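## Task

Take the foam block off the desk and set it on the top surface of the low shelf beneath the PACKING sign. The block must stay there unsupported once the robot lets go, and the robot must not topple or finish leaning.

## Robot and tools

Robot: a Hello Robot Stretch 3 with one arm. It has a two-wheel base (0.33 m long, 0.34 m wide), a lift that slides up a mast, and a telescoping arm that reaches out to the robot's right side, ending in a wrist (yaw, pitch, roll) and a gripper. The arm cannot reach forward; to shift the gripper forward or back you drive the base. The base turns on the spot about a point between the wheels, 0.05 m behind the front edge; it cannot move sideways. A stowed, folded wrist sweeps a 0.28 m radius when turning; an unfolded level gripper sweeps wider.

Frames: the base frame has its origin on the floor between the drive wheels, x forward, y left, z up. hand_pose is reported in it, at the point where closed fingertips meet. The odometry frame is the base frame where the scene began; heading is in radians, left positive, -3.142 to 3.142.

Tool execute_actions takes "actions", a list run in order. Each action may hold "robot" (a command, a list of up to 8 commands run in sequence, or {"stop": true}), "steps" (1 to 450 control steps at 30 per second; default 1) and "until" (ends the action early when all its conditions hold). {"steps": n} alone just waits. A command may contain:
- "base": exactly one key. {"translate_m": d} is a relative drive of d metres straight from where the base is when the command begins, forward positive, |d| at most 1. {"rotate_rad": d} is a relative spin of d radians, counter-clockwise (left) positive, |d| at most 3.2.
- "joints": an object keyed by joint name (not a list), each value an absolute target. Unnamed joints keep their previous targets. Ranges: lift_m 0 to 1.1 m (arm height); arm_m 0 to 0.52 m (extension); wrist_yaw_rad -1.345 to 4.42 (0 along the arm, positive swings toward the front, 3.0 folded over the base); wrist_pitch_rad -1.57 to 0.451 (0 level, negative tips fingers down); wrist_roll_rad -2.911 to 2.911; gripper_m -0.089 to 0.179 (bigger is wider; actual fingertip gap is about 0.007 m less when nearly shut, 0.025 m less fully open, zero below 0.007); head_pan_rad -3.953 to 1.73 (0 forward, positive left, -1.57 looks along the arm); head_tilt_rad -1.53 to 0.419 (negative looks down).
- "contact_limits": {"arm_m": e}, effort percent 1 to 100 at which the arm halts; lower is gentler, and it applies until the next arm command.
- In a queue, {"pause_s": s} waits up to 15 s.
Base and joint motions in one command start together and keep running across later actions. A new command acts at once and discards any older queue. Any invalid value rejects the entire call. To wait for everything to settle, use "steps": 450 with "until": {"robot": {"status": "ended"}}. Other conditions compare a field, e.g. {"lift_m": [">", 0.3]} or a status word; "any" instead of "robot" fires when any one motion ends.

Tool zoom_image: {"camera": one of head_camera, nav_camera, wrist_camera, "region": [x0, y0, x1, y1]} in pixels from the top-left, at most 504 by 504. head_camera and nav_camera move with head pan/tilt; wrist_camera rides on the gripper.

Tool finished_scene: {"scene": n} ends the current scene and reports whether the goal was met; the next task arrives in its result. Only call it after all motion has ended and the object sits freely on the shelf.

Results: each shows one moment plus an image per camera. base_status and joint_status give each motion's state: moving, done (within tolerance), off_target (stuck away from goal, possibly still pushing), contact_stop (arm or lift hit something and went slack), time_out, stopped, not_commanded, torque_fault (a wrist servo shut off for about 10 s; limp, refuses goals). The base bracket shows distance travelled of its goal. measured_speeds are joint speeds; motor_effort is percent effort, positive toward higher values, peak in brackets. robot.on_its_own appears when the robot changed a goal, a joint is slack or off, an effort at rest is abnormal, or base_tilt has drifted 3 degrees or more. lidar_m gives 12 ranges (30 degree sectors, 1st ahead, counting counter-clockwise, 10th right) in a plane 0.17 m up. wrist_depth_mm and head_depth_mm are 7x7 median depth grids. refused:, dropped: and replaced: lines explain rejected goals and cancelled queue items.

Speed: the base is fast (0.30 m/s, 1.9 rad/s) only with lift_m under 0.30, arm_m under 0.03 and wrist_yaw_rad over 2.54; otherwise 0.10 m/s and 0.63 rad/s.

Gripping: command gripper_m smaller than the object's width to squeeze; to let go, open at least 0.02 beyond where the fingers first touched. Readings and "done" do not prove a grasp; check images. Squeezing too hard triggers a stall guard that weakens grip.

Avoid self-collision: fold or unfold the wrist only with lift_m between 0.32 and 0.95, wrist_pitch_rad -0.4 and roll near 0. With wrist_yaw_rad below -0.4 keep pitch at -0.5 or lower.

Avoid tipping and damage: pushing the arm into something solid with the gripper higher than about 0.45 m can tip the robot, and a repeated push after a contact_stop is worse. Do not drive while the gripper is holding or pressing on something fixed. If the base snags, reverse the last move in small steps; if tilted, pull the gripper free and lower lift_m to about 0.2. Place objects gently; drops, slams and hard shoves are penalised. Loose items may occasionally get nudged by outside forces, so confirm placement before finishing.

Each tool is called after "Call:" by a JSON object that holds its "api" and its "payload", one argument or row to a line.

## Session

Call:
{"api": "execute_actions", "payload": {
  "actions": []
}}

Scene clock: 0.00 s.
robot.base_odometry: x=+0.000 y=+0.000 heading=+0.000 (m, m, rad; robot's odometry frame)
robot.turned_by_wheels: +0.000 (rad since the last result)
robot.turned_by_imu: +0.000 (rad since the last result)
robot.base_tilt: forward=+1.9 right=+0.2 (deg)
robot.lidar_m: 1.13 0.91 1.17 1.09 1.09 1.04 1.54 1.38 0.76 0.65 0.65 0.74
robot.head_depth_mm: 1622 979 960 944 926 904 886 / 1654 1227 1143 1121 1096 1045 974 / 1643 1640 1418 1373 1346 1090 817 / 1574 1572 1564 1567 1538 1074 801 / 1521 1513 1505 1500 1480 1056 748 / 1464 1455 1441 1428 1415 1045 702 / 1411 1397 1385 1366 1372 1024 691
robot.base_status: not_commanded
robot.joint_positions: lift_m=+0.311 arm_m=-0.002 wrist_yaw_rad=+3.062 wrist_pitch_rad=-0.548 wrist_roll_rad=+0.007 gripper_m=+0.037 head_pan_rad=+0.013 head_tilt_rad=+0.012
robot.joint_goals: lift_m=+0.311 arm_m=-0.002 wrist_yaw_rad=+3.062 wrist_pitch_rad=-0.548 wrist_roll_rad=+0.007 gripper_m=+0.037 head_pan_rad=+0.013 head_tilt_rad=+0.012
robot.joint_status: lift_m=not_commanded arm_m=not_commanded wrist_yaw_rad=not_commanded wrist_pitch_rad=not_commanded wrist_roll_rad=not_commanded gripper_m=not_commanded head_pan_rad=not_commanded head_tilt_rad=not_commanded
robot.measured_speeds: translate_m=+0.000 rotate_rad=+0.000 lift_m=+0.000 arm_m=+0.000 wrist_yaw_rad=+0.000 wrist_pitch_rad=+0.000 wrist_roll_rad=+0.000 head_pan_rad=+0.000 head_tilt_rad=+0.000
robot: refusals=0 queue=idle queue_left=0
robot.motor_effort: left_wheel=+0 right_wheel=+1 lift_m=+26 arm_m=+0 wrist_yaw_rad=+0 wrist_pitch_rad=+7 wrist_roll_rad=+1 gripper_m=-1 head_pan_rad=+1 head_tilt_rad=+3 (%)
robot.hand_pose: x=-0.0049 y=+0.0626 z=+0.2959 quat_wxyz=(+0.219, +0.690, +0.164, +0.670) (m; robot's base frame)
robot.wrist_depth_mm: 653 857 - - - - - / 877 746 - - - - 929 / 925 856 - 918 840 801 728 / 741 757 - 725 675 640 600 / 682 671 635 610 582 540 517 / 596 569 549 - - 469 450 / 506 497 - - - 407 396
pictures: head_camera (sideways: a quarter turn clockwise sets it upright), nav_camera (sideways: a quarter turn counterclockwise sets it upright), wrist_camera
Images, in order (width x height): head_camera 896x504, nav_camera 672x504, wrist_camera 644x364.

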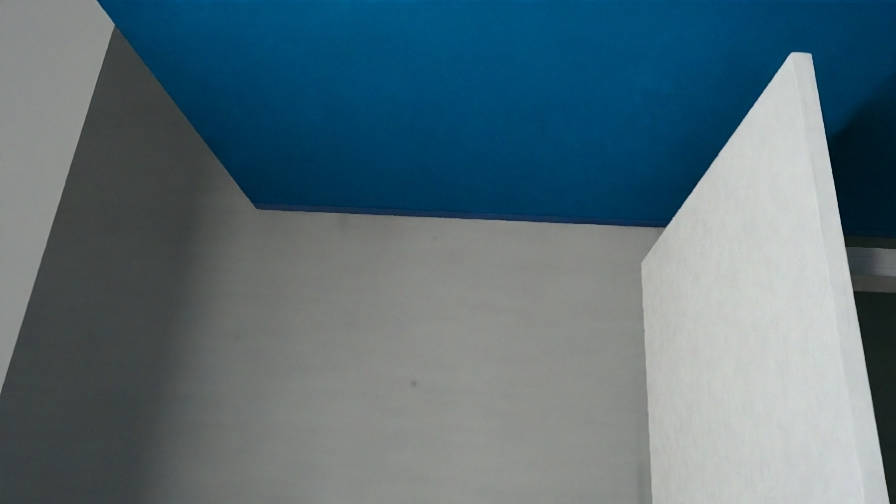

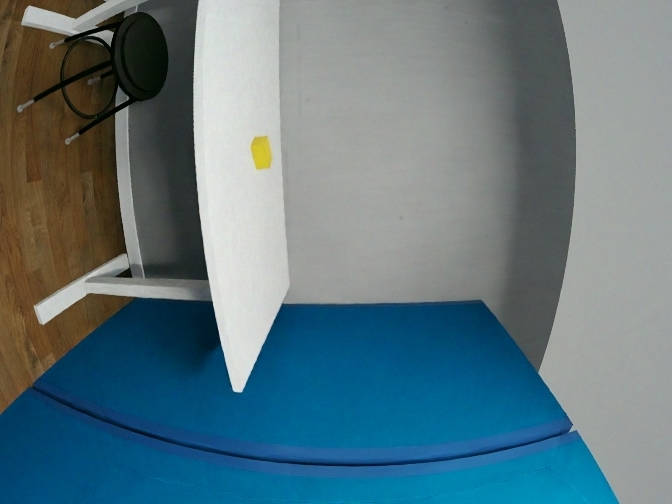

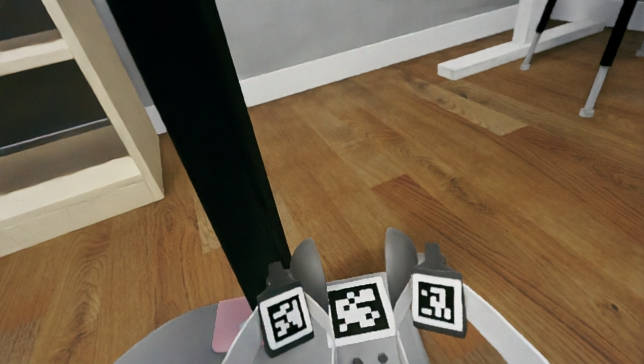

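Call:
{"api": "execute_actions", "payload": {
  "actions": [
    {"robot":{"joints":{"head_pan_rad":0.4,"head_tilt_rad":-0.35}},"steps":90,"until":{"robot":{"status":"ended"}}}
  ]
}}

Call:
{"api": "execute_actions", "payload": {
  "actions": [
    {"robot":{"joints":{"head_pan_rad":1.7,"head_tilt_rad":-0.3}},"steps":90,"until":{"robot":{"status":"ended"}}}
  ]
}}

Call:
{"api": "execute_actions", "payload": {
  "actions": [
    {"robot":{"joints":{"head_pan_rad":-2.8}},"steps":150,"until":{"robot":{"status":"ended"}}}
  ]
}}

Scene clock: 3.40 s.
robot.base_odometry: x=+0.000 y=+0.000 heading=+0.000 (m, m, rad; robot's odometry frame)
robot.turned_by_wheels: +0.000 (rad since the last result)
robot.turned_by_imu: +0.000 (rad since the last result)
robot.base_tilt: forward=+1.9 right=+0.1 (deg)
robot.lidar_m: 1.13 0.92 1.17 1.09 1.09 1.04 1.54 1.37 0.77 0.65 0.65 0.74
robot.head_depth_mm: 1266 1330 1407 1321 868 1234 1439 / 1268 1332 1412 1278 858 1719 1468 / 1270 1343 1420 1239 839 1721 1505 / 1284 1346 1428 1116 826 1724 1494 / 1279 1352 1425 1168 864 1716 1484 / 1283 1358 1443 1151 848 1711 1424 / 1294 1356 1442 1122 831 1199 1445
robot.base_status: not_commanded
robot.joint_positions: lift_m=+0.311 arm_m=-0.002 wrist_yaw_rad=+3.062 wrist_pitch_rad=-0.548 wrist_roll_rad=+0.007 gripper_m=+0.037 head_pan_rad=+0.393 head_tilt_rad=-0.345
robot.joint_goals: lift_m=+0.311 arm_m=-0.002 wrist_yaw_rad=+3.062 wrist_pitch_rad=-0.548 wrist_roll_rad=+0.007 gripper_m=+0.037 head_pan_rad=+0.400 head_tilt_rad=-0.350
robot.joint_status: lift_m=not_commanded arm_m=not_commanded wrist_yaw_rad=not_commanded wrist_pitch_rad=not_commanded wrist_roll_rad=not_commanded gripper_m=not_commanded head_pan_rad=done head_tilt_rad=done
robot.measured_speeds: translate_m=+0.000 rotate_rad=+0.000 lift_m=+0.000 arm_m=+0.000 wrist_yaw_rad=+0.000 wrist_pitch_rad=+0.000 wrist_roll_rad=+0.000 head_pan_rad=+0.000 head_tilt_rad=+0.000
robot: refusals=0 queue=done queue_left=0
robot.motor_effort: left_wheel=+0(0) right_wheel=+2(2) lift_m=+27(27) arm_m=+1(1) wrist_yaw_rad=+0(0) wrist_pitch_rad=+7(7) wrist_roll_rad=+1(1) gripper_m=+0(0) head_pan_rad=+4(29) head_tilt_rad=-3(31) (%)
robot.hand_pose: x=-0.0049 y=+0.0626 z=+0.2959 quat_wxyz=(+0.219, +0.690, +0.164, +0.670) (m; robot's base frame)
robot.wrist_depth_mm: 666 856 - - - - - / 873 745 - - - - 899 / 944 847 - 919 857 781 720 / 740 735 - 725 689 641 613 / 696 678 640 609 583 548 510 / 592 566 547 - - 471 451 / 502 497 - - - 409 398
pictures: head_camera (sideways: a quarter turn clockwise sets it upright), nav_camera (sideways: a quarter turn counterclockwise sets it upright), wrist_camera
camera_calibration (this result's frames):
head_camera: T_world_to_cam=[[-0.223287, -0.171613, -0.959527, 1.26759], [-0.331431, 0.939097, -0.0908339, 0.116719], [0.916677, 0.297735, -0.266566, 0.301645], [0, 0, 0, 1]] pos_world=[0.045209, 0.0181145, 1.3073]
nav_camera: T_world_to_cam=[[0.373369, 0.131478, 0.918318, -1.15546], [0.359173, -0.933188, -0.0124253, 0.0604948], [0.85533, 0.334475, -0.395647, 0.466041], [0, 0, 0, 1]] pos_world=[0.0110669, 0.0524921, 1.24622]
wrist_camera: T_world_to_cam=[[0.986217, -0.100318, -0.131573, 0.0608011], [-0.165454, -0.596648, -0.785262, 0.313037], [0.00027317, 0.796208, -0.605022, 0.292617], [0, 0, 0, 1]] pos_world=[-0.00824974, -0.040112, 0.430856]
Images, in order (width x height): head_camera 896x504, nav_camera 672x504, wrist_camera 644x364.

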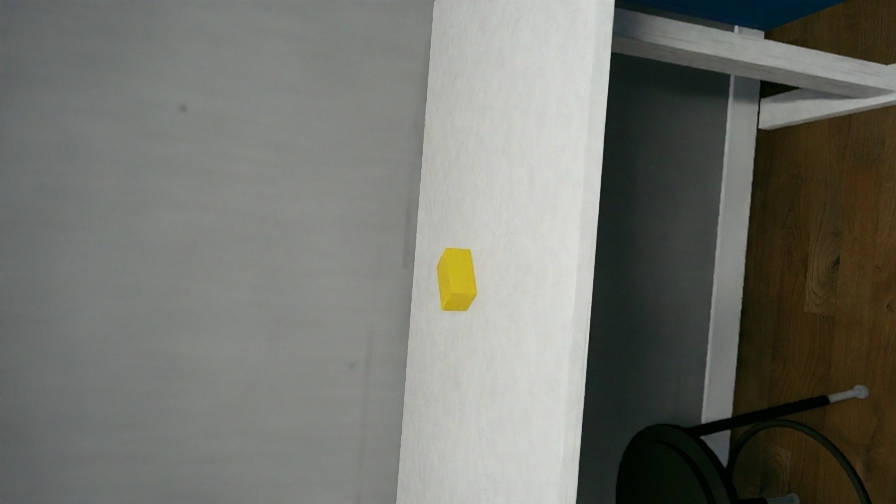

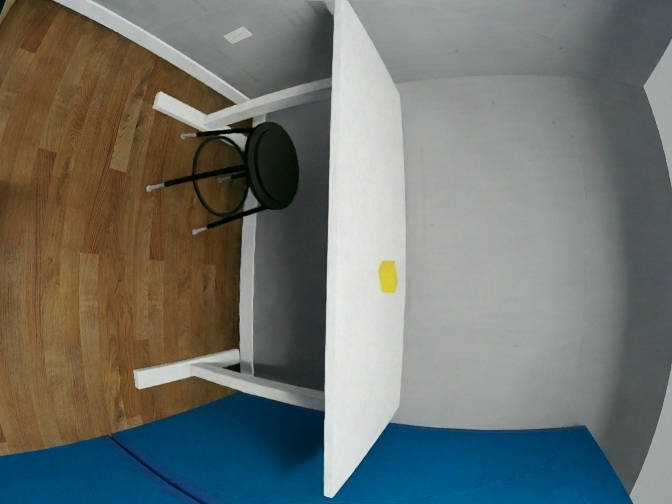

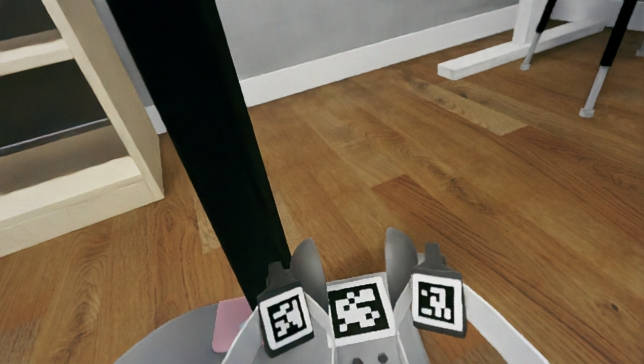

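Scene clock: 4.57 s.
robot.base_odometry: x=+0.000 y=+0.000 heading=+0.000 (m, m, rad; robot's odometry frame)
robot.turned_by_wheels: +0.000 (rad since the last result)
robot.turned_by_imu: +0.000 (rad since the last result)
robot.base_tilt: forward=+2.0 right=+0.1 (deg)
robot.lidar_m: 1.13 0.92 1.18 1.09 1.09 1.03 1.54 1.38 0.77 0.65 0.65 0.74
robot.head_depth_mm: 1022 1082 1143 1220 1302 1402 1487 / 998 1053 1117 1185 1266 1353 1430 / 975 1027 1085 1155 1224 1313 1396 / 950 999 1053 1114 1184 1269 1354 / 932 973 1026 1084 1150 1219 1311 / 906 950 998 1063 1122 1180 1273 / 886 932 977 1024 1082 1153 1223
robot.base_status: not_commanded
robot.joint_positions: lift_m=+0.311 arm_m=-0.002 wrist_yaw_rad=+3.062 wrist_pitch_rad=-0.548 wrist_roll_rad=+0.007 gripper_m=+0.037 head_pan_rad=+1.693 head_tilt_rad=-0.310
robot.joint_goals: lift_m=+0.311 arm_m=-0.002 wrist_yaw_rad=+3.062 wrist_pitch_rad=-0.548 wrist_roll_rad=+0.007 gripper_m=+0.037 head_pan_rad=+1.700 head_tilt_rad=-0.300
robot.joint_status: lift_m=not_commanded arm_m=not_commanded wrist_yaw_rad=not_commanded wrist_pitch_rad=not_commanded wrist_roll_rad=not_commanded gripper_m=not_commanded head_pan_rad=done head_tilt_rad=done
robot.measured_speeds: translate_m=+0.000 rotate_rad=+0.000 lift_m=+0.000 arm_m=+0.000 wrist_yaw_rad=+0.000 wrist_pitch_rad=+0.000 wrist_roll_rad=+0.000 head_pan_rad=+0.000 head_tilt_rad=+0.000
robot: refusals=0 queue=done queue_left=0
robot.motor_effort: left_wheel=+0(0) right_wheel=+2(1) lift_m=+27(26) arm_m=+1(1) wrist_yaw_rad=+0(1) wrist_pitch_rad=+7(7) wrist_roll_rad=+1(1) gripper_m=+0(0) head_pan_rad=+3(48) head_tilt_rad=+7(14) (%)
robot.hand_pose: x=-0.0049 y=+0.0626 z=+0.2959 quat_wxyz=(+0.219, +0.690, +0.164, +0.670) (m; robot's base frame)
robot.wrist_depth_mm: 661 838 - - - - - / 888 762 - - - - 924 / 937 867 - 927 843 780 732 / 742 731 - 723 685 654 595 / 673 672 629 616 587 538 510 / 601 558 545 - - 471 446 / 507 500 - - - 409 396
pictures: head_camera (sideways: a quarter turn clockwise sets it upright), nav_camera (sideways: a quarter turn counterclockwise sets it upright), wrist_camera
camera_calibration (this result's frames):
head_camera: T_world_to_cam=[[0.101484, -0.227242, -0.968536, 1.27738], [-0.993919, -0.0649855, -0.088896, 0.118241], [-0.0427399, 0.971668, -0.232455, 0.2631], [0, 0, 0, 1]] pos_world=[-0.000865831, 0.0423123, 1.30886]
nav_camera: T_world_to_cam=[[-0.0228307, 0.362487, 0.931709, -1.17052], [0.995205, 0.0969014, -0.0133134, 0.0577717], [-0.0951098, 0.926938, -0.362961, 0.429302], [0, 0, 0, 1]] pos_world=[-0.0433877, 0.0207638, 1.24717]
wrist_camera: T_world_to_cam=[[0.986217, -0.100318, -0.131573, 0.0608012], [-0.165454, -0.596648, -0.785262, 0.313037], [0.000273148, 0.796208, -0.605023, 0.292617], [0, 0, 0, 1]] pos_world=[-0.00824973, -0.040112, 0.430856]
Images, in order (width x height): head_camera 896x504, nav_camera 672x504, wrist_camera 644x364.

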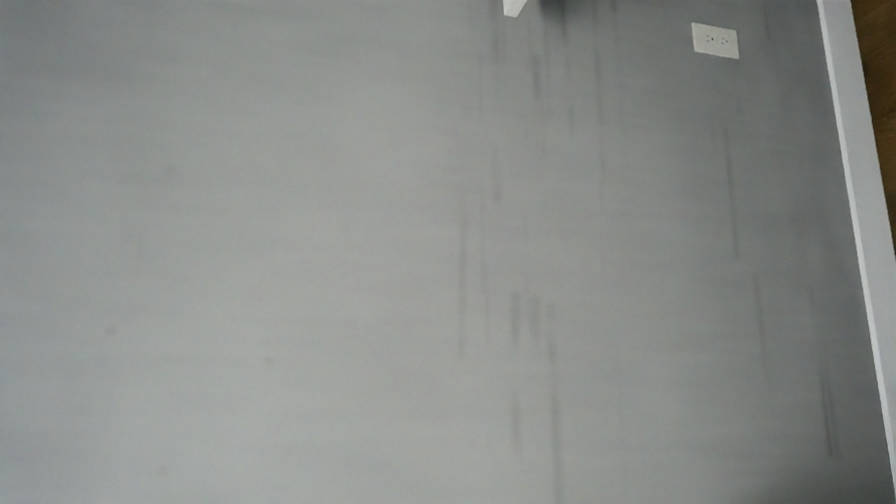

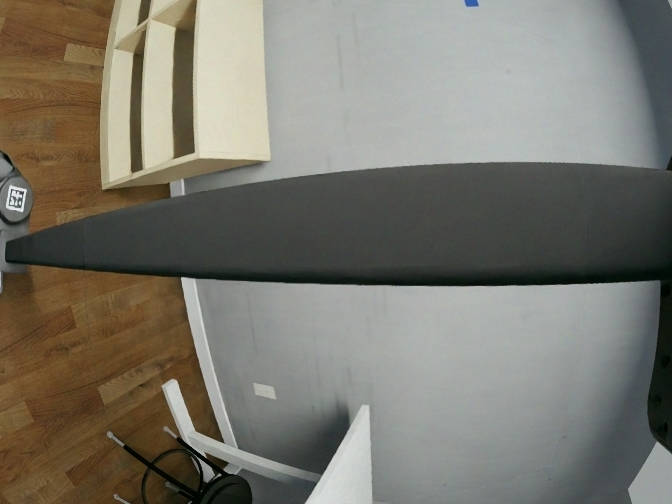

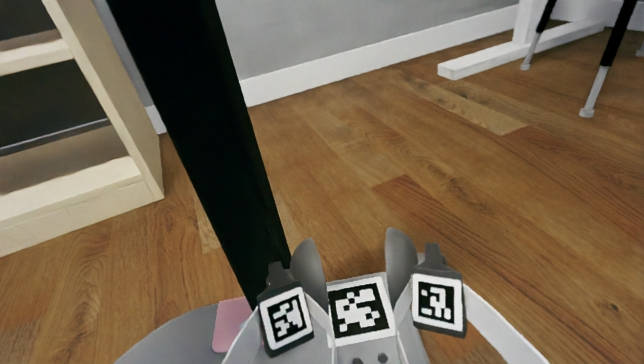

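Scene clock: 6.97 s.
robot.base_odometry: x=+0.000 y=+0.000 heading=+0.000 (m, m, rad; robot's odometry frame)
robot.turned_by_wheels: +0.000 (rad since the last result)
robot.turned_by_imu: +0.000 (rad since the last result)
robot.base_tilt: forward=+2.0 right=+0.1 (deg)
robot.lidar_m: 1.12 0.92 1.17 1.09 1.09 1.04 1.54 1.37 0.76 0.65 0.65 0.74
robot.head_depth_mm: 1964 2076 2179 2333 2439 1900 1544 / 1978 2067 2177 2299 2442 2069 1577 / 1968 2068 2170 2293 2415 2034 1551 / 1967 2067 2178 2293 2423 2015 1547 / 1983 2084 2207 2305 2434 1979 1531 / 1997 2081 2189 2293 2427 1941 1509 / 1983 2084 2186 2298 2419 1936 1503
robot.base_status: not_commanded
robot.joint_positions: lift_m=+0.311 arm_m=-0.002 wrist_yaw_rad=+3.062 wrist_pitch_rad=-0.548 wrist_roll_rad=+0.007 gripper_m=+0.037 head_pan_rad=-2.793 head_tilt_rad=-0.310
robot.joint_goals: lift_m=+0.311 arm_m=-0.002 wrist_yaw_rad=+3.062 wrist_pitch_rad=-0.548 wrist_roll_rad=+0.007 gripper_m=+0.037 head_pan_rad=-2.800 head_tilt_rad=-0.300
robot.joint_status: lift_m=not_commanded arm_m=not_commanded wrist_yaw_rad=not_commanded wrist_pitch_rad=not_commanded wrist_roll_rad=not_commanded gripper_m=not_commanded head_pan_rad=done head_tilt_rad=done
robot.measured_speeds: translate_m=+0.000 rotate_rad=+0.000 lift_m=+0.000 arm_m=+0.000 wrist_yaw_rad=+0.000 wrist_pitch_rad=+0.000 wrist_roll_rad=+0.000 head_pan_rad=+0.000 head_tilt_rad=+0.000
robot: refusals=0 queue=done queue_left=0
robot.motor_effort: left_wheel=+0(0) right_wheel=+1(1) lift_m=+27(26) arm_m=+1(1) wrist_yaw_rad=+0(0) wrist_pitch_rad=+7(7) wrist_roll_rad=+1(1) gripper_m=+0(0) head_pan_rad=-3(48) head_tilt_rad=+6(6) (%)
robot.hand_pose: x=-0.0049 y=+0.0626 z=+0.2959 quat_wxyz=(+0.219, +0.690, +0.164, +0.670) (m; robot's base frame)
robot.wrist_depth_mm: 654 856 - - - - - / 892 751 - - - - 935 / 957 844 - 924 830 782 735 / 740 744 - 738 681 637 598 / 679 673 621 610 591 541 513 / 592 564 545 - - 469 453 / 507 502 - - - 407 395
pictures: head_camera (sideways: a quarter turn clockwise sets it upright), nav_camera (sideways: a quarter turn counterclockwise sets it upright), wrist_camera
camera_calibration (this result's frames):
head_camera: T_world_to_cam=[[0.198585, 0.149989, -0.968539, 1.27679], [0.286863, -0.953838, -0.0888953, 0.110428], [-0.937163, -0.260185, -0.232444, 0.268542], [0, 0, 0, 1]] pos_world=[-0.0335615, -0.0163039, 1.30886]
nav_camera: T_world_to_cam=[[-0.348055, -0.103769, 0.931713, -1.16854], [-0.318251, 0.947913, -0.0133137, 0.0657842], [-0.881802, -0.301153, -0.36295, 0.434087], [0, 0, 0, 1]] pos_world=[-0.00300209, -0.05289, 1.24717]
wrist_camera: T_world_to_cam=[[0.986217, -0.100318, -0.131573, 0.0608012], [-0.165454, -0.596648, -0.785262, 0.313037], [0.000273154, 0.796208, -0.605023, 0.292617], [0, 0, 0, 1]] pos_world=[-0.00824973, -0.040112, 0.430856]
Images, in order (width x height): head_camera 896x504, nav_camera 672x504, wrist_camera 644x364.

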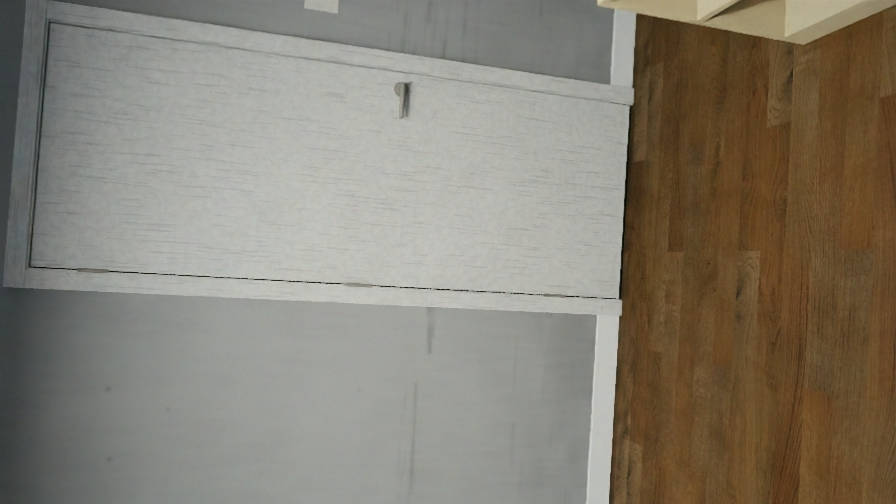

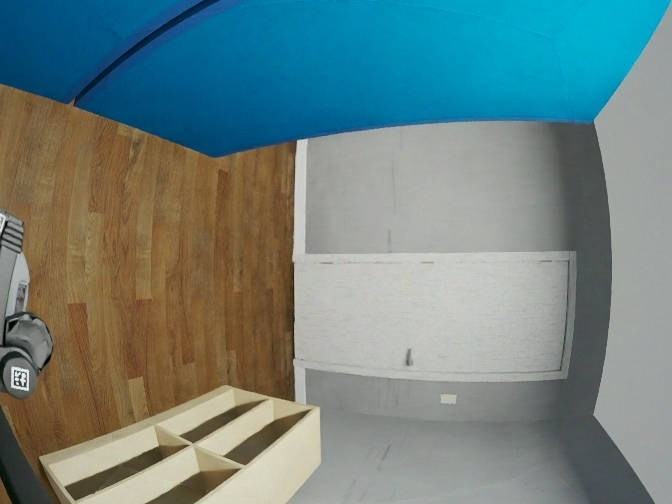

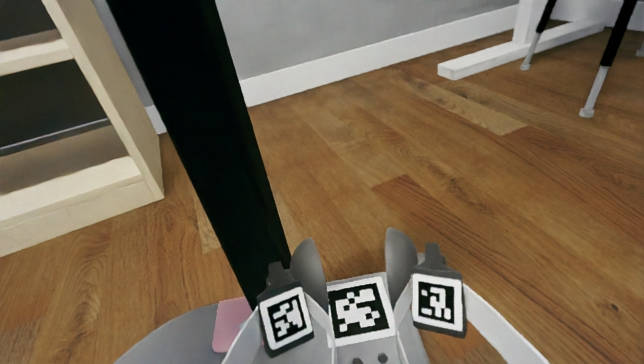

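Call:
{"api": "execute_actions", "payload": {
  "actions": [
    {"robot":[{"base":{"rotate_rad":0.36},"joints":{"lift_m":0.9,"wrist_pitch_rad":-0.4,"head_pan_rad":-1.57,"head_tilt_rad":-0.6}},{"base":{"translate_m":0.4},"joints":{"wrist_yaw_rad":0,"gripper_m":0.17}},{"joints":{"lift_m":1.1,"wrist_pitch_rad":-0.2}},{"base":{"rotate_rad":1.57}}],"steps":450,"until":{"robot":{"status":"ended"}}},
    {"steps":300,"until":{"robot":{"status":"ended"}}}
  ]
}}

Scene clock: 31.43 s.
robot.base_odometry: x=+0.374 y=+0.141 heading=+1.930 (m, m, rad; robot's odometry frame)
robot.turned_by_wheels: +1.930 (rad since the last result)
robot.turned_by_imu: +1.902 (rad since the last result)
robot.base_tilt: forward=+2.0 right=+0.2 (deg)
robot.lidar_m: 1.06 0.88 1.35 2.64 0.91 0.69 0.68 0.72 0.78 1.10 0.57 0.86
robot.head_depth_mm: - - - - - 431 1181 / - - - - - 1371 1237 / - - - - - - 1258 / - - - - - 1386 1249 / 903 993 975 608 491 431 1236 / 906 994 1029 638 486 426 1229 / 902 995 950 631 479 422 1191
robot.base_status: done (rotate_rad +1.5699 of +1.5700)
robot.joint_positions: lift_m=+1.099 arm_m=-0.002 wrist_yaw_rad=+0.001 wrist_pitch_rad=-0.225 wrist_roll_rad=+0.007 gripper_m=+0.170 head_pan_rad=-1.577 head_tilt_rad=-0.592
robot.joint_goals: lift_m=+1.100 arm_m=-0.002 wrist_yaw_rad=+0.000 wrist_pitch_rad=-0.200 wrist_roll_rad=+0.007 gripper_m=+0.170 head_pan_rad=-1.570 head_tilt_rad=-0.600
robot.joint_status: lift_m=done arm_m=not_commanded wrist_yaw_rad=done wrist_pitch_rad=done wrist_roll_rad=not_commanded gripper_m=done head_pan_rad=done head_tilt_rad=done
robot.measured_speeds: translate_m=+0.000 rotate_rad=+0.000 lift_m=+0.000 arm_m=+0.000 wrist_yaw_rad=+0.000 wrist_pitch_rad=+0.000 wrist_roll_rad=+0.000 head_pan_rad=+0.000 head_tilt_rad=+0.000
robot: refusals=0 queue=done queue_left=0
robot.motor_effort: left_wheel=-2(5) right_wheel=+3(5) lift_m=+37(40) arm_m=+1(1) wrist_yaw_rad=-1(2) wrist_pitch_rad=+14(17) wrist_roll_rad=+1(1) gripper_m=+1(82) head_pan_rad=+3(49) head_tilt_rad=-4(31) (%)
robot.hand_pose: x=-0.0212 y=-0.3872 z=+1.1566 quat_wxyz=(+0.700, +0.080, -0.705, -0.080) (m; robot's base frame)
robot.wrist_depth_mm: 829 790 801 776 766 755 740 / 847 824 813 811 778 776 763 / 890 875 869 845 838 800 788 / 936 912 917 891 839 800 709 / 896 812 726 668 615 577 539 / 624 613 541 472 473 442 - / 482 - 429 406 385 364 335
pictures: head_camera (sideways: a quarter turn clockwise sets it upright), nav_camera (sideways: a quarter turn counterclockwise sets it upright), wrist_camera
camera_calibration (this result's frames):
head_camera: T_world_to_cam=[[-0.0700268, 0.499082, -0.863721, 1.14163], [0.994243, -0.035475, -0.101107, 0.121976], [-0.0811014, -0.865829, -0.493724, 0.603344], [0, 0, 0, 1]] pos_world=[0.00760251, -0.0430475, 1.29627]
nav_camera: T_world_to_cam=[[-0.025165, -0.607949, 0.793577, -0.990354], [-0.999413, 0.0337485, -0.00583795, 0.0602032], [-0.0232329, -0.793259, -0.608441, 0.748272], [0, 0, 0, 1]] pos_world=[0.0526301, -0.0105432, 1.24155]
wrist_camera: T_world_to_cam=[[-0.991043, -0.0222981, -0.131665, 0.133353], [0.117215, 0.327139, -0.937678, 1.25778], [0.0639814, -0.944713, -0.321596, 0.170979], [0, 0, 0, 1]] pos_world=[-0.026212, -0.24697, 1.25194]
Images, in order (width x height): head_camera 896x504, nav_camera 672x504, wrist_camera 644x364.

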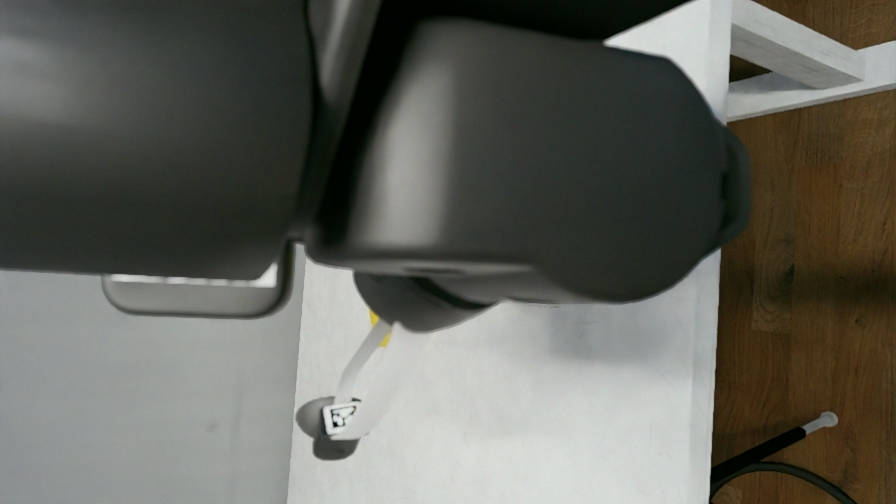

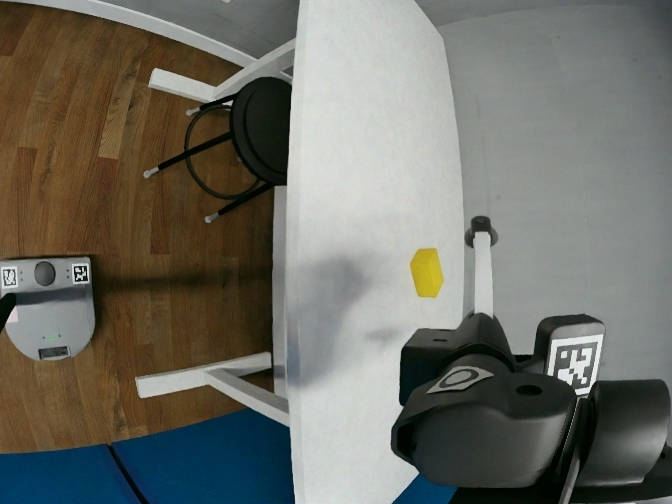

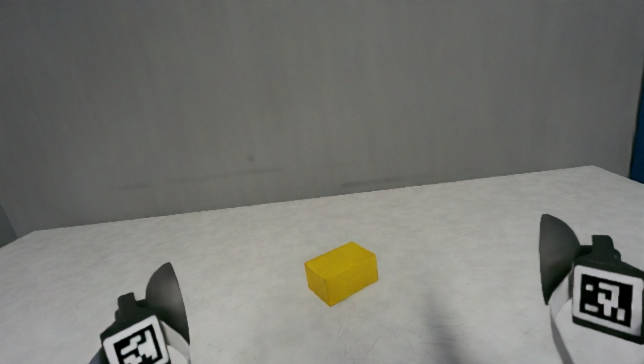

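Call:
{"api": "execute_actions", "payload": {
  "actions": [
    {"robot":[{"joints":{"arm_m":0.27,"wrist_pitch_rad":-0.4,"lift_m":1.0}},{"joints":{"lift_m":0.93}}],"steps":450,"until":{"robot":{"status":"ended"}}}
  ]
}}

Scene clock: 38.30 s.
robot.base_odometry: x=+0.374 y=+0.141 heading=+1.930 (m, m, rad; robot's odometry frame)
robot.turned_by_wheels: +0.000 (rad since the last result)
robot.turned_by_imu: -0.001 (rad since the last result)
robot.base_tilt: forward=+1.9 right=+0.1 (deg)
robot.lidar_m: 1.06 0.88 1.36 2.65 0.91 0.69 0.68 0.71 0.78 1.10 0.57 0.86
robot.head_depth_mm: 900 991 1049 783 - - 1175 / 900 988 1057 - 493 434 1238 / 899 990 1062 - 506 429 1255 / 902 990 1061 - 498 436 1244 / 900 993 1008 627 493 432 1241 / 902 994 950 639 486 426 1220 / 906 989 923 631 481 422 1183
robot.base_status: done (rotate_rad +1.5699 of +1.5700)
robot.joint_positions: lift_m=+0.938 arm_m=+0.270 wrist_yaw_rad=+0.001 wrist_pitch_rad=-0.372 wrist_roll_rad=+0.007 gripper_m=+0.170 head_pan_rad=-1.577 head_tilt_rad=-0.593
robot.joint_goals: lift_m=+0.938 arm_m=+0.270 wrist_yaw_rad=+0.000 wrist_pitch_rad=-0.400 wrist_roll_rad=+0.007 gripper_m=+0.170 head_pan_rad=-1.570 head_tilt_rad=-0.600
robot.joint_status: lift_m=contact_stop arm_m=done wrist_yaw_rad=done wrist_pitch_rad=done wrist_roll_rad=not_commanded gripper_m=done head_pan_rad=done head_tilt_rad=done
robot.measured_speeds: translate_m=+0.000 rotate_rad=+0.000 lift_m=-0.004 arm_m=+0.000 wrist_yaw_rad=+0.000 wrist_pitch_rad=+0.096 wrist_roll_rad=+0.000 head_pan_rad=+0.000 head_tilt_rad=+0.000
robot: refusals=0 queue=dropped queue_left=0
robot.on_its_own: lift_m is slack since a contact_stop, until your next command for it (your +0.930 is given up)
robot.motor_effort: left_wheel=-2(2) right_wheel=+3(4) lift_m=+28(37) arm_m=+6(8) wrist_yaw_rad=+0(1) wrist_pitch_rad=-20(26) wrist_roll_rad=+1(1) gripper_m=-2(2) head_pan_rad=+4(4) head_tilt_rad=-4(4) (%)
robot.hand_pose: x=-0.0214 y=-0.6445 z=+0.9613 quat_wxyz=(+0.693, +0.131, -0.697, -0.131) (m; robot's base frame)
robot.wrist_depth_mm: 535 543 528 530 511 506 505 / 577 570 569 552 548 529 457 / 613 597 492 426 377 336 305 / 403 358 322 190 252 246 228 / 278 258 175 158 190 195 187 / 214 206 181 162 169 160 - / 173 - 157 150 143 136 128
pictures: head_camera (sideways: a quarter turn clockwise sets it upright), nav_camera (sideways: a quarter turn counterclockwise sets it upright), wrist_camera
camera_calibration (this result's frames):
head_camera: T_world_to_cam=[[-0.0700234, 0.499349, -0.863566, 1.14143], [0.994243, -0.0354474, -0.101117, 0.121988], [-0.0811036, -0.865675, -0.493992, 0.603693], [0, 0, 0, 1]] pos_world=[0.00760236, -0.0430458, 1.29625]
nav_camera: T_world_to_cam=[[-0.0251688, -0.608194, 0.793389, -0.990109], [-0.999413, 0.033754, -0.0058294, 0.060192], [-0.0232347, -0.79307, -0.608687, 0.748592], [0, 0, 0, 1]] pos_world=[0.0526302, -0.0105247, 1.24155]
wrist_camera: T_world_to_cam=[[-0.991064, -0.00218329, -0.13337, 0.116358], [0.117366, 0.460855, -0.879681, 1.18932], [0.0633849, -0.887473, -0.45648, 0.0316754], [0, 0, 0, 1]] pos_world=[-0.0262755, -0.519741, 1.0762]
Images, in order (width x height): head_camera 896x504, nav_camera 672x504, wrist_camera 644x364.

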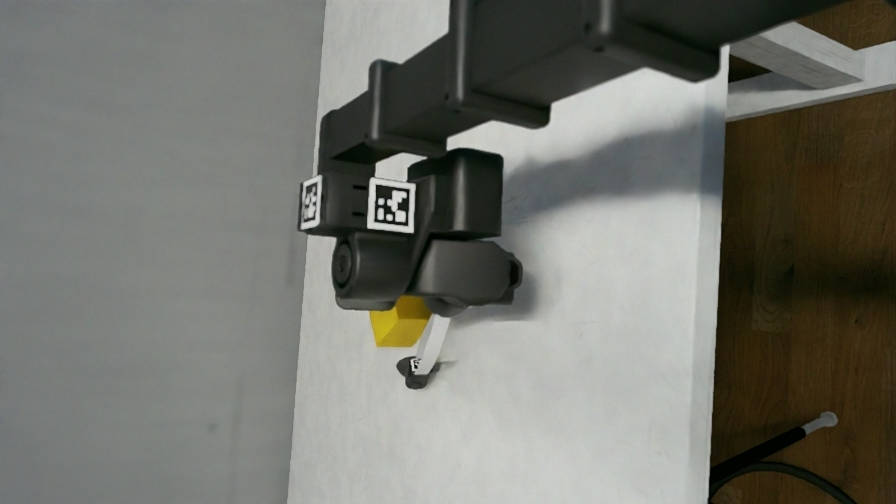

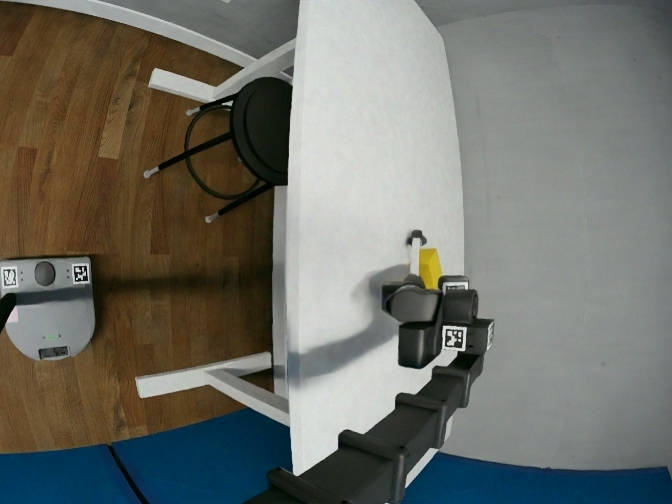

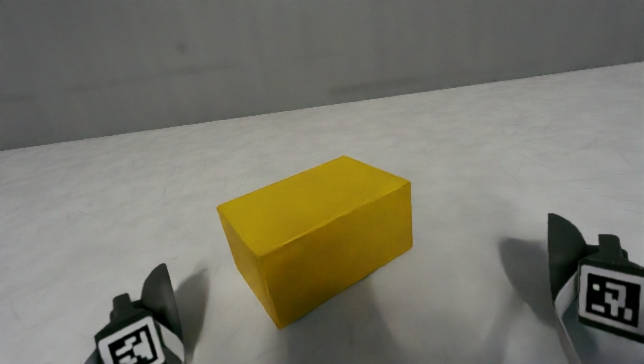

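Call:
{"api": "execute_actions", "payload": {
  "actions": [
    {"robot":[{"joints":{"lift_m":0.96}},{"joints":{"arm_m":0.325}},{"joints":{"gripper_m":0.0}},{"joints":{"lift_m":1.03}},{"joints":{"arm_m":0.0}},{"base":{"rotate_rad":1.57}},{"base":{"translate_m":0.9},"joints":{"head_tilt_rad":-0.2}}],"steps":450,"until":{"robot":{"status":"ended"}}},
    {"steps":450,"until":{"robot":{"status":"ended"}}}
  ]
}}

Scene clock: 63.57 s.
robot.base_odometry: x=-0.469 y=-0.175 heading=-2.783 (m, m, rad; robot's odometry frame)
robot.turned_by_wheels: +1.570 (rad since the last result)
robot.turned_by_imu: +1.547 (rad since the last result)
robot.base_tilt: forward=+2.0 right=+0.2 (deg)
robot.lidar_m: 1.74 0.85 0.65 0.63 0.67 0.94 1.61 1.50 0.76 0.95 0.74 1.11
robot.head_depth_mm: 986 1015 1049 1082 1121 - - / 984 1014 1047 1081 1116 1156 - / 976 1004 1040 1080 1115 1147 - / 974 1007 1039 1074 1115 1137 - / 972 1000 1034 1072 1108 1136 318 / 971 1001 1036 1067 1108 1133 841 / 963 997 1029 1064 1101 1128 893
robot.base_status: done (translate_m +0.9000 of +0.9000)
robot.joint_positions: lift_m=+1.029 arm_m=+0.000 wrist_yaw_rad=+0.000 wrist_pitch_rad=-0.418 wrist_roll_rad=+0.007 gripper_m=+0.060 head_pan_rad=-1.577 head_tilt_rad=-0.211
robot.joint_goals: lift_m=+1.030 arm_m=+0.000 wrist_yaw_rad=+0.000 wrist_pitch_rad=-0.400 wrist_roll_rad=+0.007 gripper_m=+0.059 head_pan_rad=-1.570 head_tilt_rad=-0.200
robot.joint_status: lift_m=done arm_m=done wrist_yaw_rad=done wrist_pitch_rad=done wrist_roll_rad=not_commanded gripper_m=done head_pan_rad=done head_tilt_rad=done
robot.measured_speeds: translate_m=+0.000 rotate_rad=+0.000 lift_m=+0.000 arm_m=+0.000 wrist_yaw_rad=+0.000 wrist_pitch_rad=+0.000 wrist_roll_rad=+0.000 head_pan_rad=+0.000 head_tilt_rad=+0.000
robot: refusals=0 queue=done queue_left=0
robot.on_its_own: gripper_m is held at +0.059, not at your +0.000, by its stall guard, which is not easing now
robot.motor_effort: left_wheel=-2(5) right_wheel=+3(6) lift_m=+36(40) arm_m=-4(4) wrist_yaw_rad=-1(1) wrist_pitch_rad=+10(16) wrist_roll_rad=+1(1) gripper_m=-20(100) head_pan_rad=+3(4) head_tilt_rad=+8(38) (%)
robot.hand_pose: x=-0.0214 y=-0.3697 z=+1.0421 quat_wxyz=(+0.689, +0.147, -0.694, -0.147) (m; robot's base frame)
robot.wrist_depth_mm: 785 785 765 773 775 766 753 / 827 839 826 822 818 818 805 / 904 892 897 881 876 868 877 / - 993 997 962 966 951 950 / - - 954 876 153 - - / 865 820 139 130 123 126 - / 748 717 120 109 117 770 -
pictures: head_camera (sideways: a quarter turn clockwise sets it upright), nav_camera (sideways: a quarter turn counterclockwise sets it upright), wrist_camera
camera_calibration (this result's frames):
head_camera: T_world_to_cam=[[-0.0722398, 0.14183, -0.987252, 1.30293], [0.994038, -0.070813, -0.0829095, 0.0983321], [-0.0816693, -0.987355, -0.135869, 0.137618], [0, 0, 0, 1]] pos_world=[0.00761669, -0.0419547, 1.31317]
nav_camera: T_world_to_cam=[[-0.0230411, -0.268957, 0.962877, -1.21122], [-0.999444, 0.0294133, -0.0157002, 0.0730484], [-0.0240987, -0.962703, -0.269485, 0.307214], [0, 0, 0, 1]] pos_world=[0.0525034, -0.0321578, 1.25019]
wrist_camera: T_world_to_cam=[[-0.991068, 0.00401859, -0.1333, 0.129928], [0.117385, 0.50067, -0.857642, 1.12551], [0.063293, -0.865629, -0.49667, 0.362356], [0, 0, 0, 1]] pos_world=[-0.0262848, -0.250368, 1.16258]
Images, in order (width x height): head_camera 896x504, nav_camera 672x504, wrist_camera 644x364.

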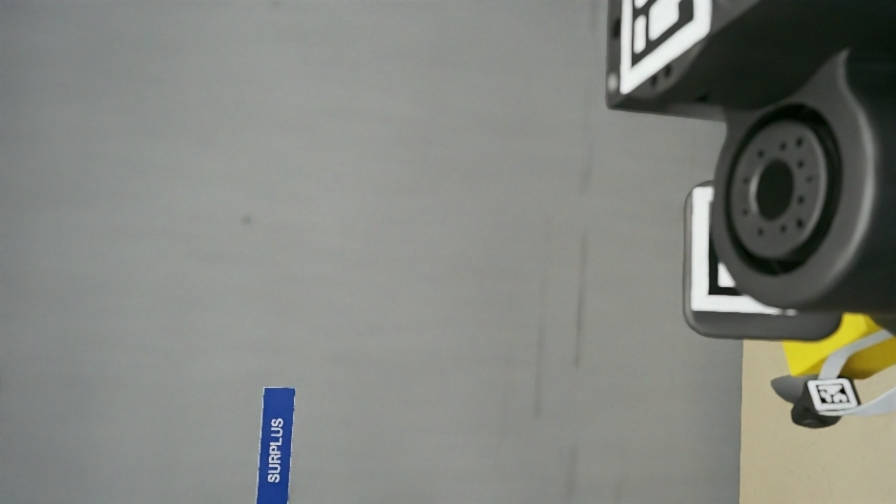

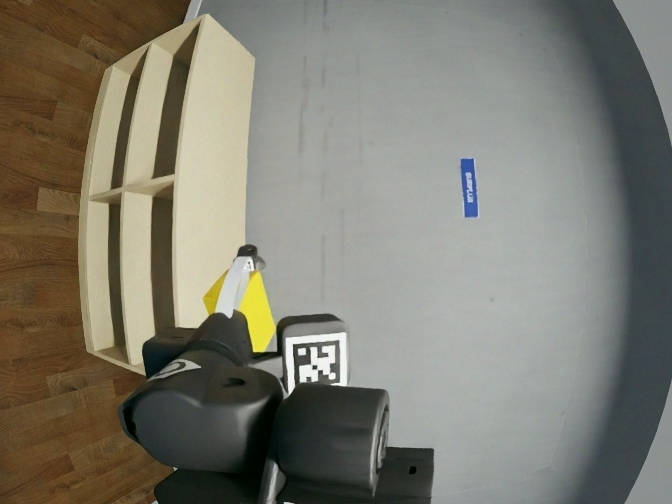

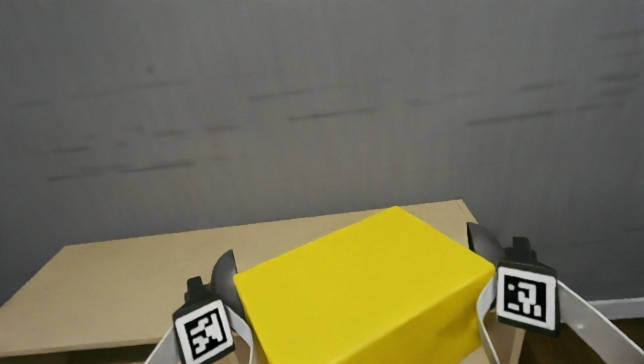

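Wrong shelf; PACKING must be beyond the blue partition's end.

Call:
{"api": "execute_actions", "payload": {
  "actions": [
    {"robot":[{"base":{"translate_m":1.0},"joints":{"head_pan_rad":1.4,"lift_m":0.7}},{"base":{"translate_m":0.15}}],"steps":450,"until":{"robot":{"status":"ended"}}}
  ]
}}

Scene clock: 79.33 s.
robot.base_odometry: x=-1.546 y=-0.578 heading=-2.783 (m, m, rad; robot's odometry frame)
robot.turned_by_wheels: +0.000 (rad since the last result)
robot.turned_by_imu: +0.000 (rad since the last result)
robot.base_tilt: forward=+2.1 right=+0.2 (deg)
robot.lidar_m: 0.59 0.66 0.93 3.06 0.75 0.86 2.72 1.12 0.77 1.16 0.82 0.62
robot.head_depth_mm: 1158 1151 1134 1120 1109 1096 1088 / 1474 1457 1433 1414 1399 1383 1371 / 2029 1979 1931 1887 1883 1842 1669 / 2566 3133 3047 2936 2873 2306 1713 / 2726 3387 3520 3632 3534 2287 1691 / 3078 3346 3382 3539 3497 2275 1673 / 3123 3244 3324 3452 3164 2244 1674
robot.base_status: done (translate_m +0.1500 of +0.1500)
robot.joint_positions: lift_m=+0.701 arm_m=+0.000 wrist_yaw_rad=+0.000 wrist_pitch_rad=-0.418 wrist_roll_rad=+0.007 gripper_m=+0.060 head_pan_rad=+1.393 head_tilt_rad=-0.211
robot.joint_goals: lift_m=+0.700 arm_m=+0.000 wrist_yaw_rad=+0.000 wrist_pitch_rad=-0.400 wrist_roll_rad=+0.007 gripper_m=+0.059 head_pan_rad=+1.400 head_tilt_rad=-0.200
robot.joint_status: lift_m=done arm_m=done wrist_yaw_rad=done wrist_pitch_rad=done wrist_roll_rad=not_commanded gripper_m=done head_pan_rad=done head_tilt_rad=done
robot.measured_speeds: translate_m=+0.000 rotate_rad=+0.000 lift_m=+0.000 arm_m=+0.000 wrist_yaw_rad=+0.000 wrist_pitch_rad=+0.000 wrist_roll_rad=+0.000 head_pan_rad=+0.000 head_tilt_rad=+0.000
robot: refusals=0 queue=done queue_left=0
robot.on_its_own: gripper_m is held at +0.059, not at your +0.000, by its stall guard, which is not easing now
robot.motor_effort: left_wheel=-2(3) right_wheel=+3(6) lift_m=+15(40) arm_m=-4(5) wrist_yaw_rad=-1(1) wrist_pitch_rad=+10(10) wrist_roll_rad=+1(1) gripper_m=-19(19) head_pan_rad=+4(47) head_tilt_rad=+7(7) (%)
robot.hand_pose: x=-0.0214 y=-0.3697 z=+0.7131 quat_wxyz=(+0.689, +0.147, -0.694, -0.148) (m; robot's base frame)
robot.wrist_depth_mm: 743 823 824 819 815 810 800 / 713 884 876 878 870 771 680 / 705 942 958 933 946 563 523 / 653 950 - - - 698 809 / 646 937 - - 152 685 650 / 646 916 139 130 124 126 835 / 631 807 120 109 117 756 755
pictures: head_camera (sideways: a quarter turn clockwise sets it upright), nav_camera (sideways: a quarter turn counterclockwise sets it upright), wrist_camera
camera_calibration (this result's frames):
head_camera: T_world_to_cam=[[0.0469762, -0.15175, -0.987302, 1.30227], [-0.967268, 0.239837, -0.0828863, 0.110266], [0.249369, 0.95888, -0.135516, 0.135139], [0, 0, 0, 1]] pos_world=[0.0117817, 0.0415917, 1.31319]
nav_camera: T_world_to_cam=[[0.0686479, 0.260712, 0.962973, -1.2119], [0.979683, -0.199937, -0.0157086, 0.0609866], [0.188439, 0.944486, -0.269141, 0.305469], [0, 0, 0, 1]] pos_world=[-0.0341153, 0.0396397, 1.2502]
wrist_camera: T_world_to_cam=[[-0.991068, 0.00407505, -0.133299, 0.0860892], [0.117385, 0.501029, -0.857433, 0.843288], [0.0632923, -0.865421, -0.497032, 0.199327], [0, 0, 0, 1]] pos_world=[-0.0262849, -0.250361, 0.833611]
Images, in order (width x height): head_camera 896x504, nav_camera 672x504, wrist_camera 644x364.

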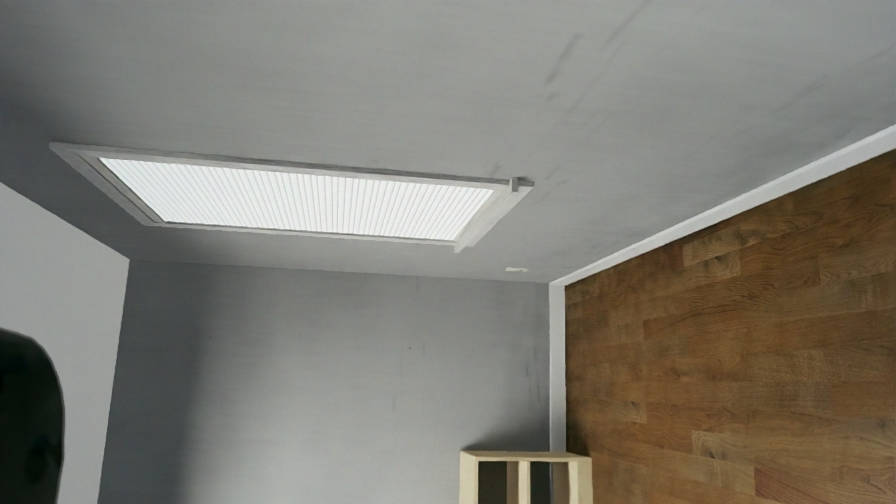

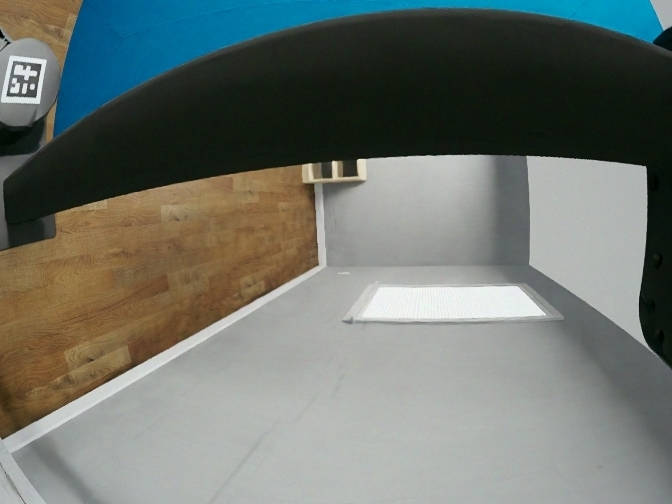

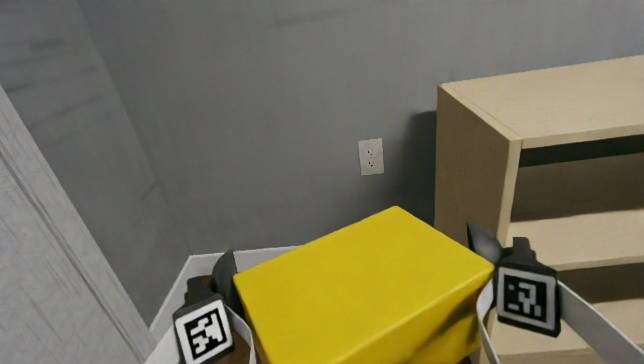

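Call:
{"api": "execute_actions", "payload": {
  "actions": [
    {"robot":[{"joints":{"wrist_yaw_rad":3.0,"head_pan_rad":0.3}},{"base":{"rotate_rad":1.64},"joints":{"lift_m":0.28}},{"base":{"translate_m":1.0}},{"base":{"translate_m":1.0}}],"steps":450,"until":{"robot":{"status":"ended"}}},
    {"steps":450,"until":{"robot":{"status":"ended"}}}
  ]
}}

Scene clock: 98.33 s.
robot.base_odometry: x=-0.717 y=-2.398 heading=-1.143 (m, m, rad; robot's odometry frame)
robot.turned_by_wheels: +1.640 (rad since the last result)
robot.turned_by_imu: +1.620 (rad since the last result)
robot.base_tilt: forward=+2.0 right=+0.1 (deg)
robot.lidar_m: 1.25 1.42 2.59 2.60 1.38 0.97 0.96 1.09 0.86 0.85 0.92 1.38
robot.head_depth_mm: 1392 1425 1463 1494 1550 1581 1614 / 1444 1482 1516 1558 1614 1592 1618 / 1496 1533 1587 1625 1665 1494 1463 / 1546 1606 1643 1692 1716 1497 1498 / 1607 1673 1723 1770 1772 1547 1541 / 1677 1736 1795 1854 1853 1533 1558 / 1760 1813 1874 1941 1833 1833 1608
robot.base_status: done (translate_m +1.0000 of +1.0000)
robot.joint_positions: lift_m=+0.281 arm_m=+0.000 wrist_yaw_rad=+2.999 wrist_pitch_rad=-0.419 wrist_roll_rad=+0.007 gripper_m=+0.060 head_pan_rad=+0.307 head_tilt_rad=-0.210
robot.joint_goals: lift_m=+0.280 arm_m=+0.000 wrist_yaw_rad=+3.000 wrist_pitch_rad=-0.400 wrist_roll_rad=+0.007 gripper_m=+0.059 head_pan_rad=+0.300 head_tilt_rad=-0.200
robot.joint_status: lift_m=done arm_m=done wrist_yaw_rad=done wrist_pitch_rad=done wrist_roll_rad=not_commanded gripper_m=done head_pan_rad=done head_tilt_rad=done
robot.measured_speeds: translate_m=+0.000 rotate_rad=+0.000 lift_m=+0.000 arm_m=+0.000 wrist_yaw_rad=+0.000 wrist_pitch_rad=+0.000 wrist_roll_rad=+0.000 head_pan_rad=+0.000 head_tilt_rad=+0.000
robot: refusals=0 queue=done queue_left=0
robot.on_its_own: gripper_m is held at +0.059, not at your +0.000, by its stall guard, which is not easing now
robot.motor_effort: left_wheel=-1(6) right_wheel=+3(8) lift_m=+16(18) arm_m=-4(4) wrist_yaw_rad=+1(2) wrist_pitch_rad=+11(11) wrist_roll_rad=+1(1) gripper_m=-20(21) head_pan_rad=-3(48) head_tilt_rad=+7(7) (%)
robot.hand_pose: x=+0.0106 y=+0.0767 z=+0.2930 quat_wxyz=(+0.197, +0.703, +0.097, +0.677) (m; robot's base frame)
robot.wrist_depth_mm: - - - - - - - / - - - - - - - / - - - - - 951 885 / - - 926 853 794 727 677 / 833 780 694 662 152 606 560 / 642 621 134 129 123 127 477 / 537 519 116 109 116 410 403
pictures: head_camera (sideways: a quarter turn clockwise sets it upright), nav_camera (sideways: a quarter turn counterclockwise sets it upright), wrist_camera
camera_calibration (this result's frames):
head_camera: T_world_to_cam=[[-0.111602, -0.112026, -0.987418, 1.30339], [-0.238428, 0.967621, -0.0828325, 0.10575], [0.964727, 0.226183, -0.134698, 0.12971], [0, 0, 0, 1]] pos_world=[0.0455392, 0.0143498, 1.31322]
nav_camera: T_world_to_cam=[[0.261907, 0.0604989, 0.963195, -1.21337], [0.279593, -0.95999, -0.0157281, 0.0652825], [0.923706, 0.273422, -0.268343, 0.299947], [0, 0, 0, 1]] pos_world=[0.0224759, 0.0540661, 1.25023]
wrist_camera: T_world_to_cam=[[0.980362, -0.145345, -0.133286, 0.0505441], [-0.187631, -0.479405, -0.857301, 0.334103], [0.0607066, 0.865474, -0.497261, 0.242155], [0, 0, 0, 1]] pos_world=[-0.00156399, -0.0420618, 0.413578]
Images, in order (width x height): head_camera 896x504, nav_camera 672x504, wrist_camera 644x364.

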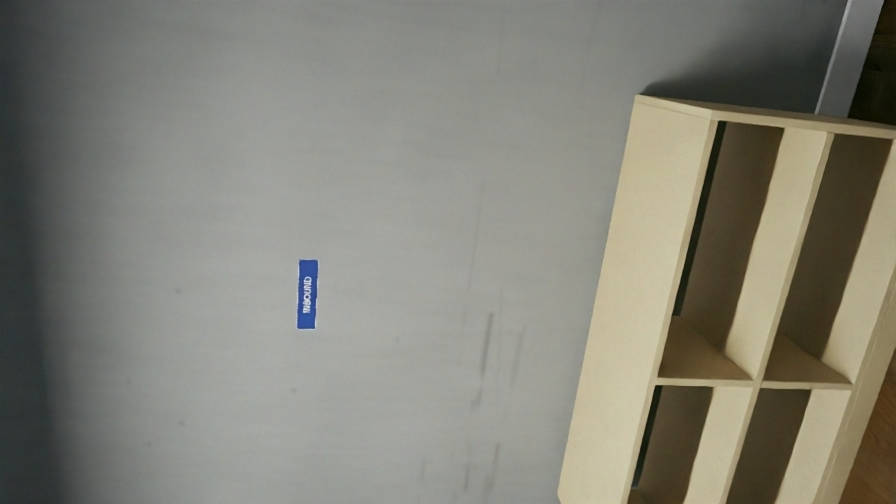

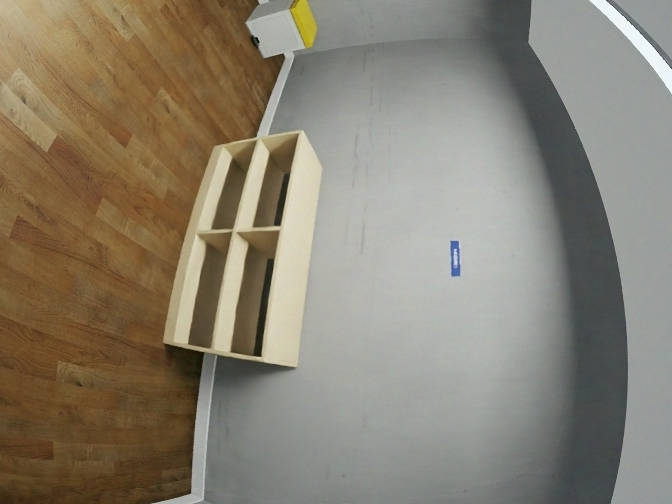

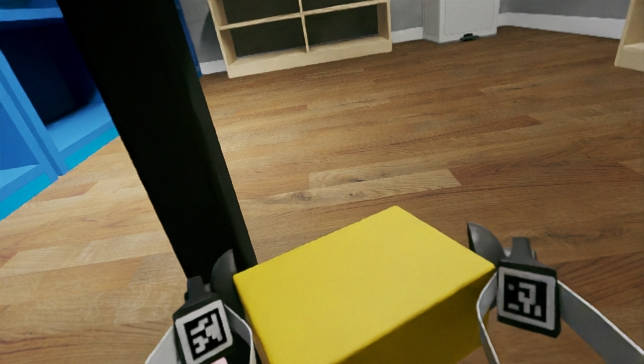

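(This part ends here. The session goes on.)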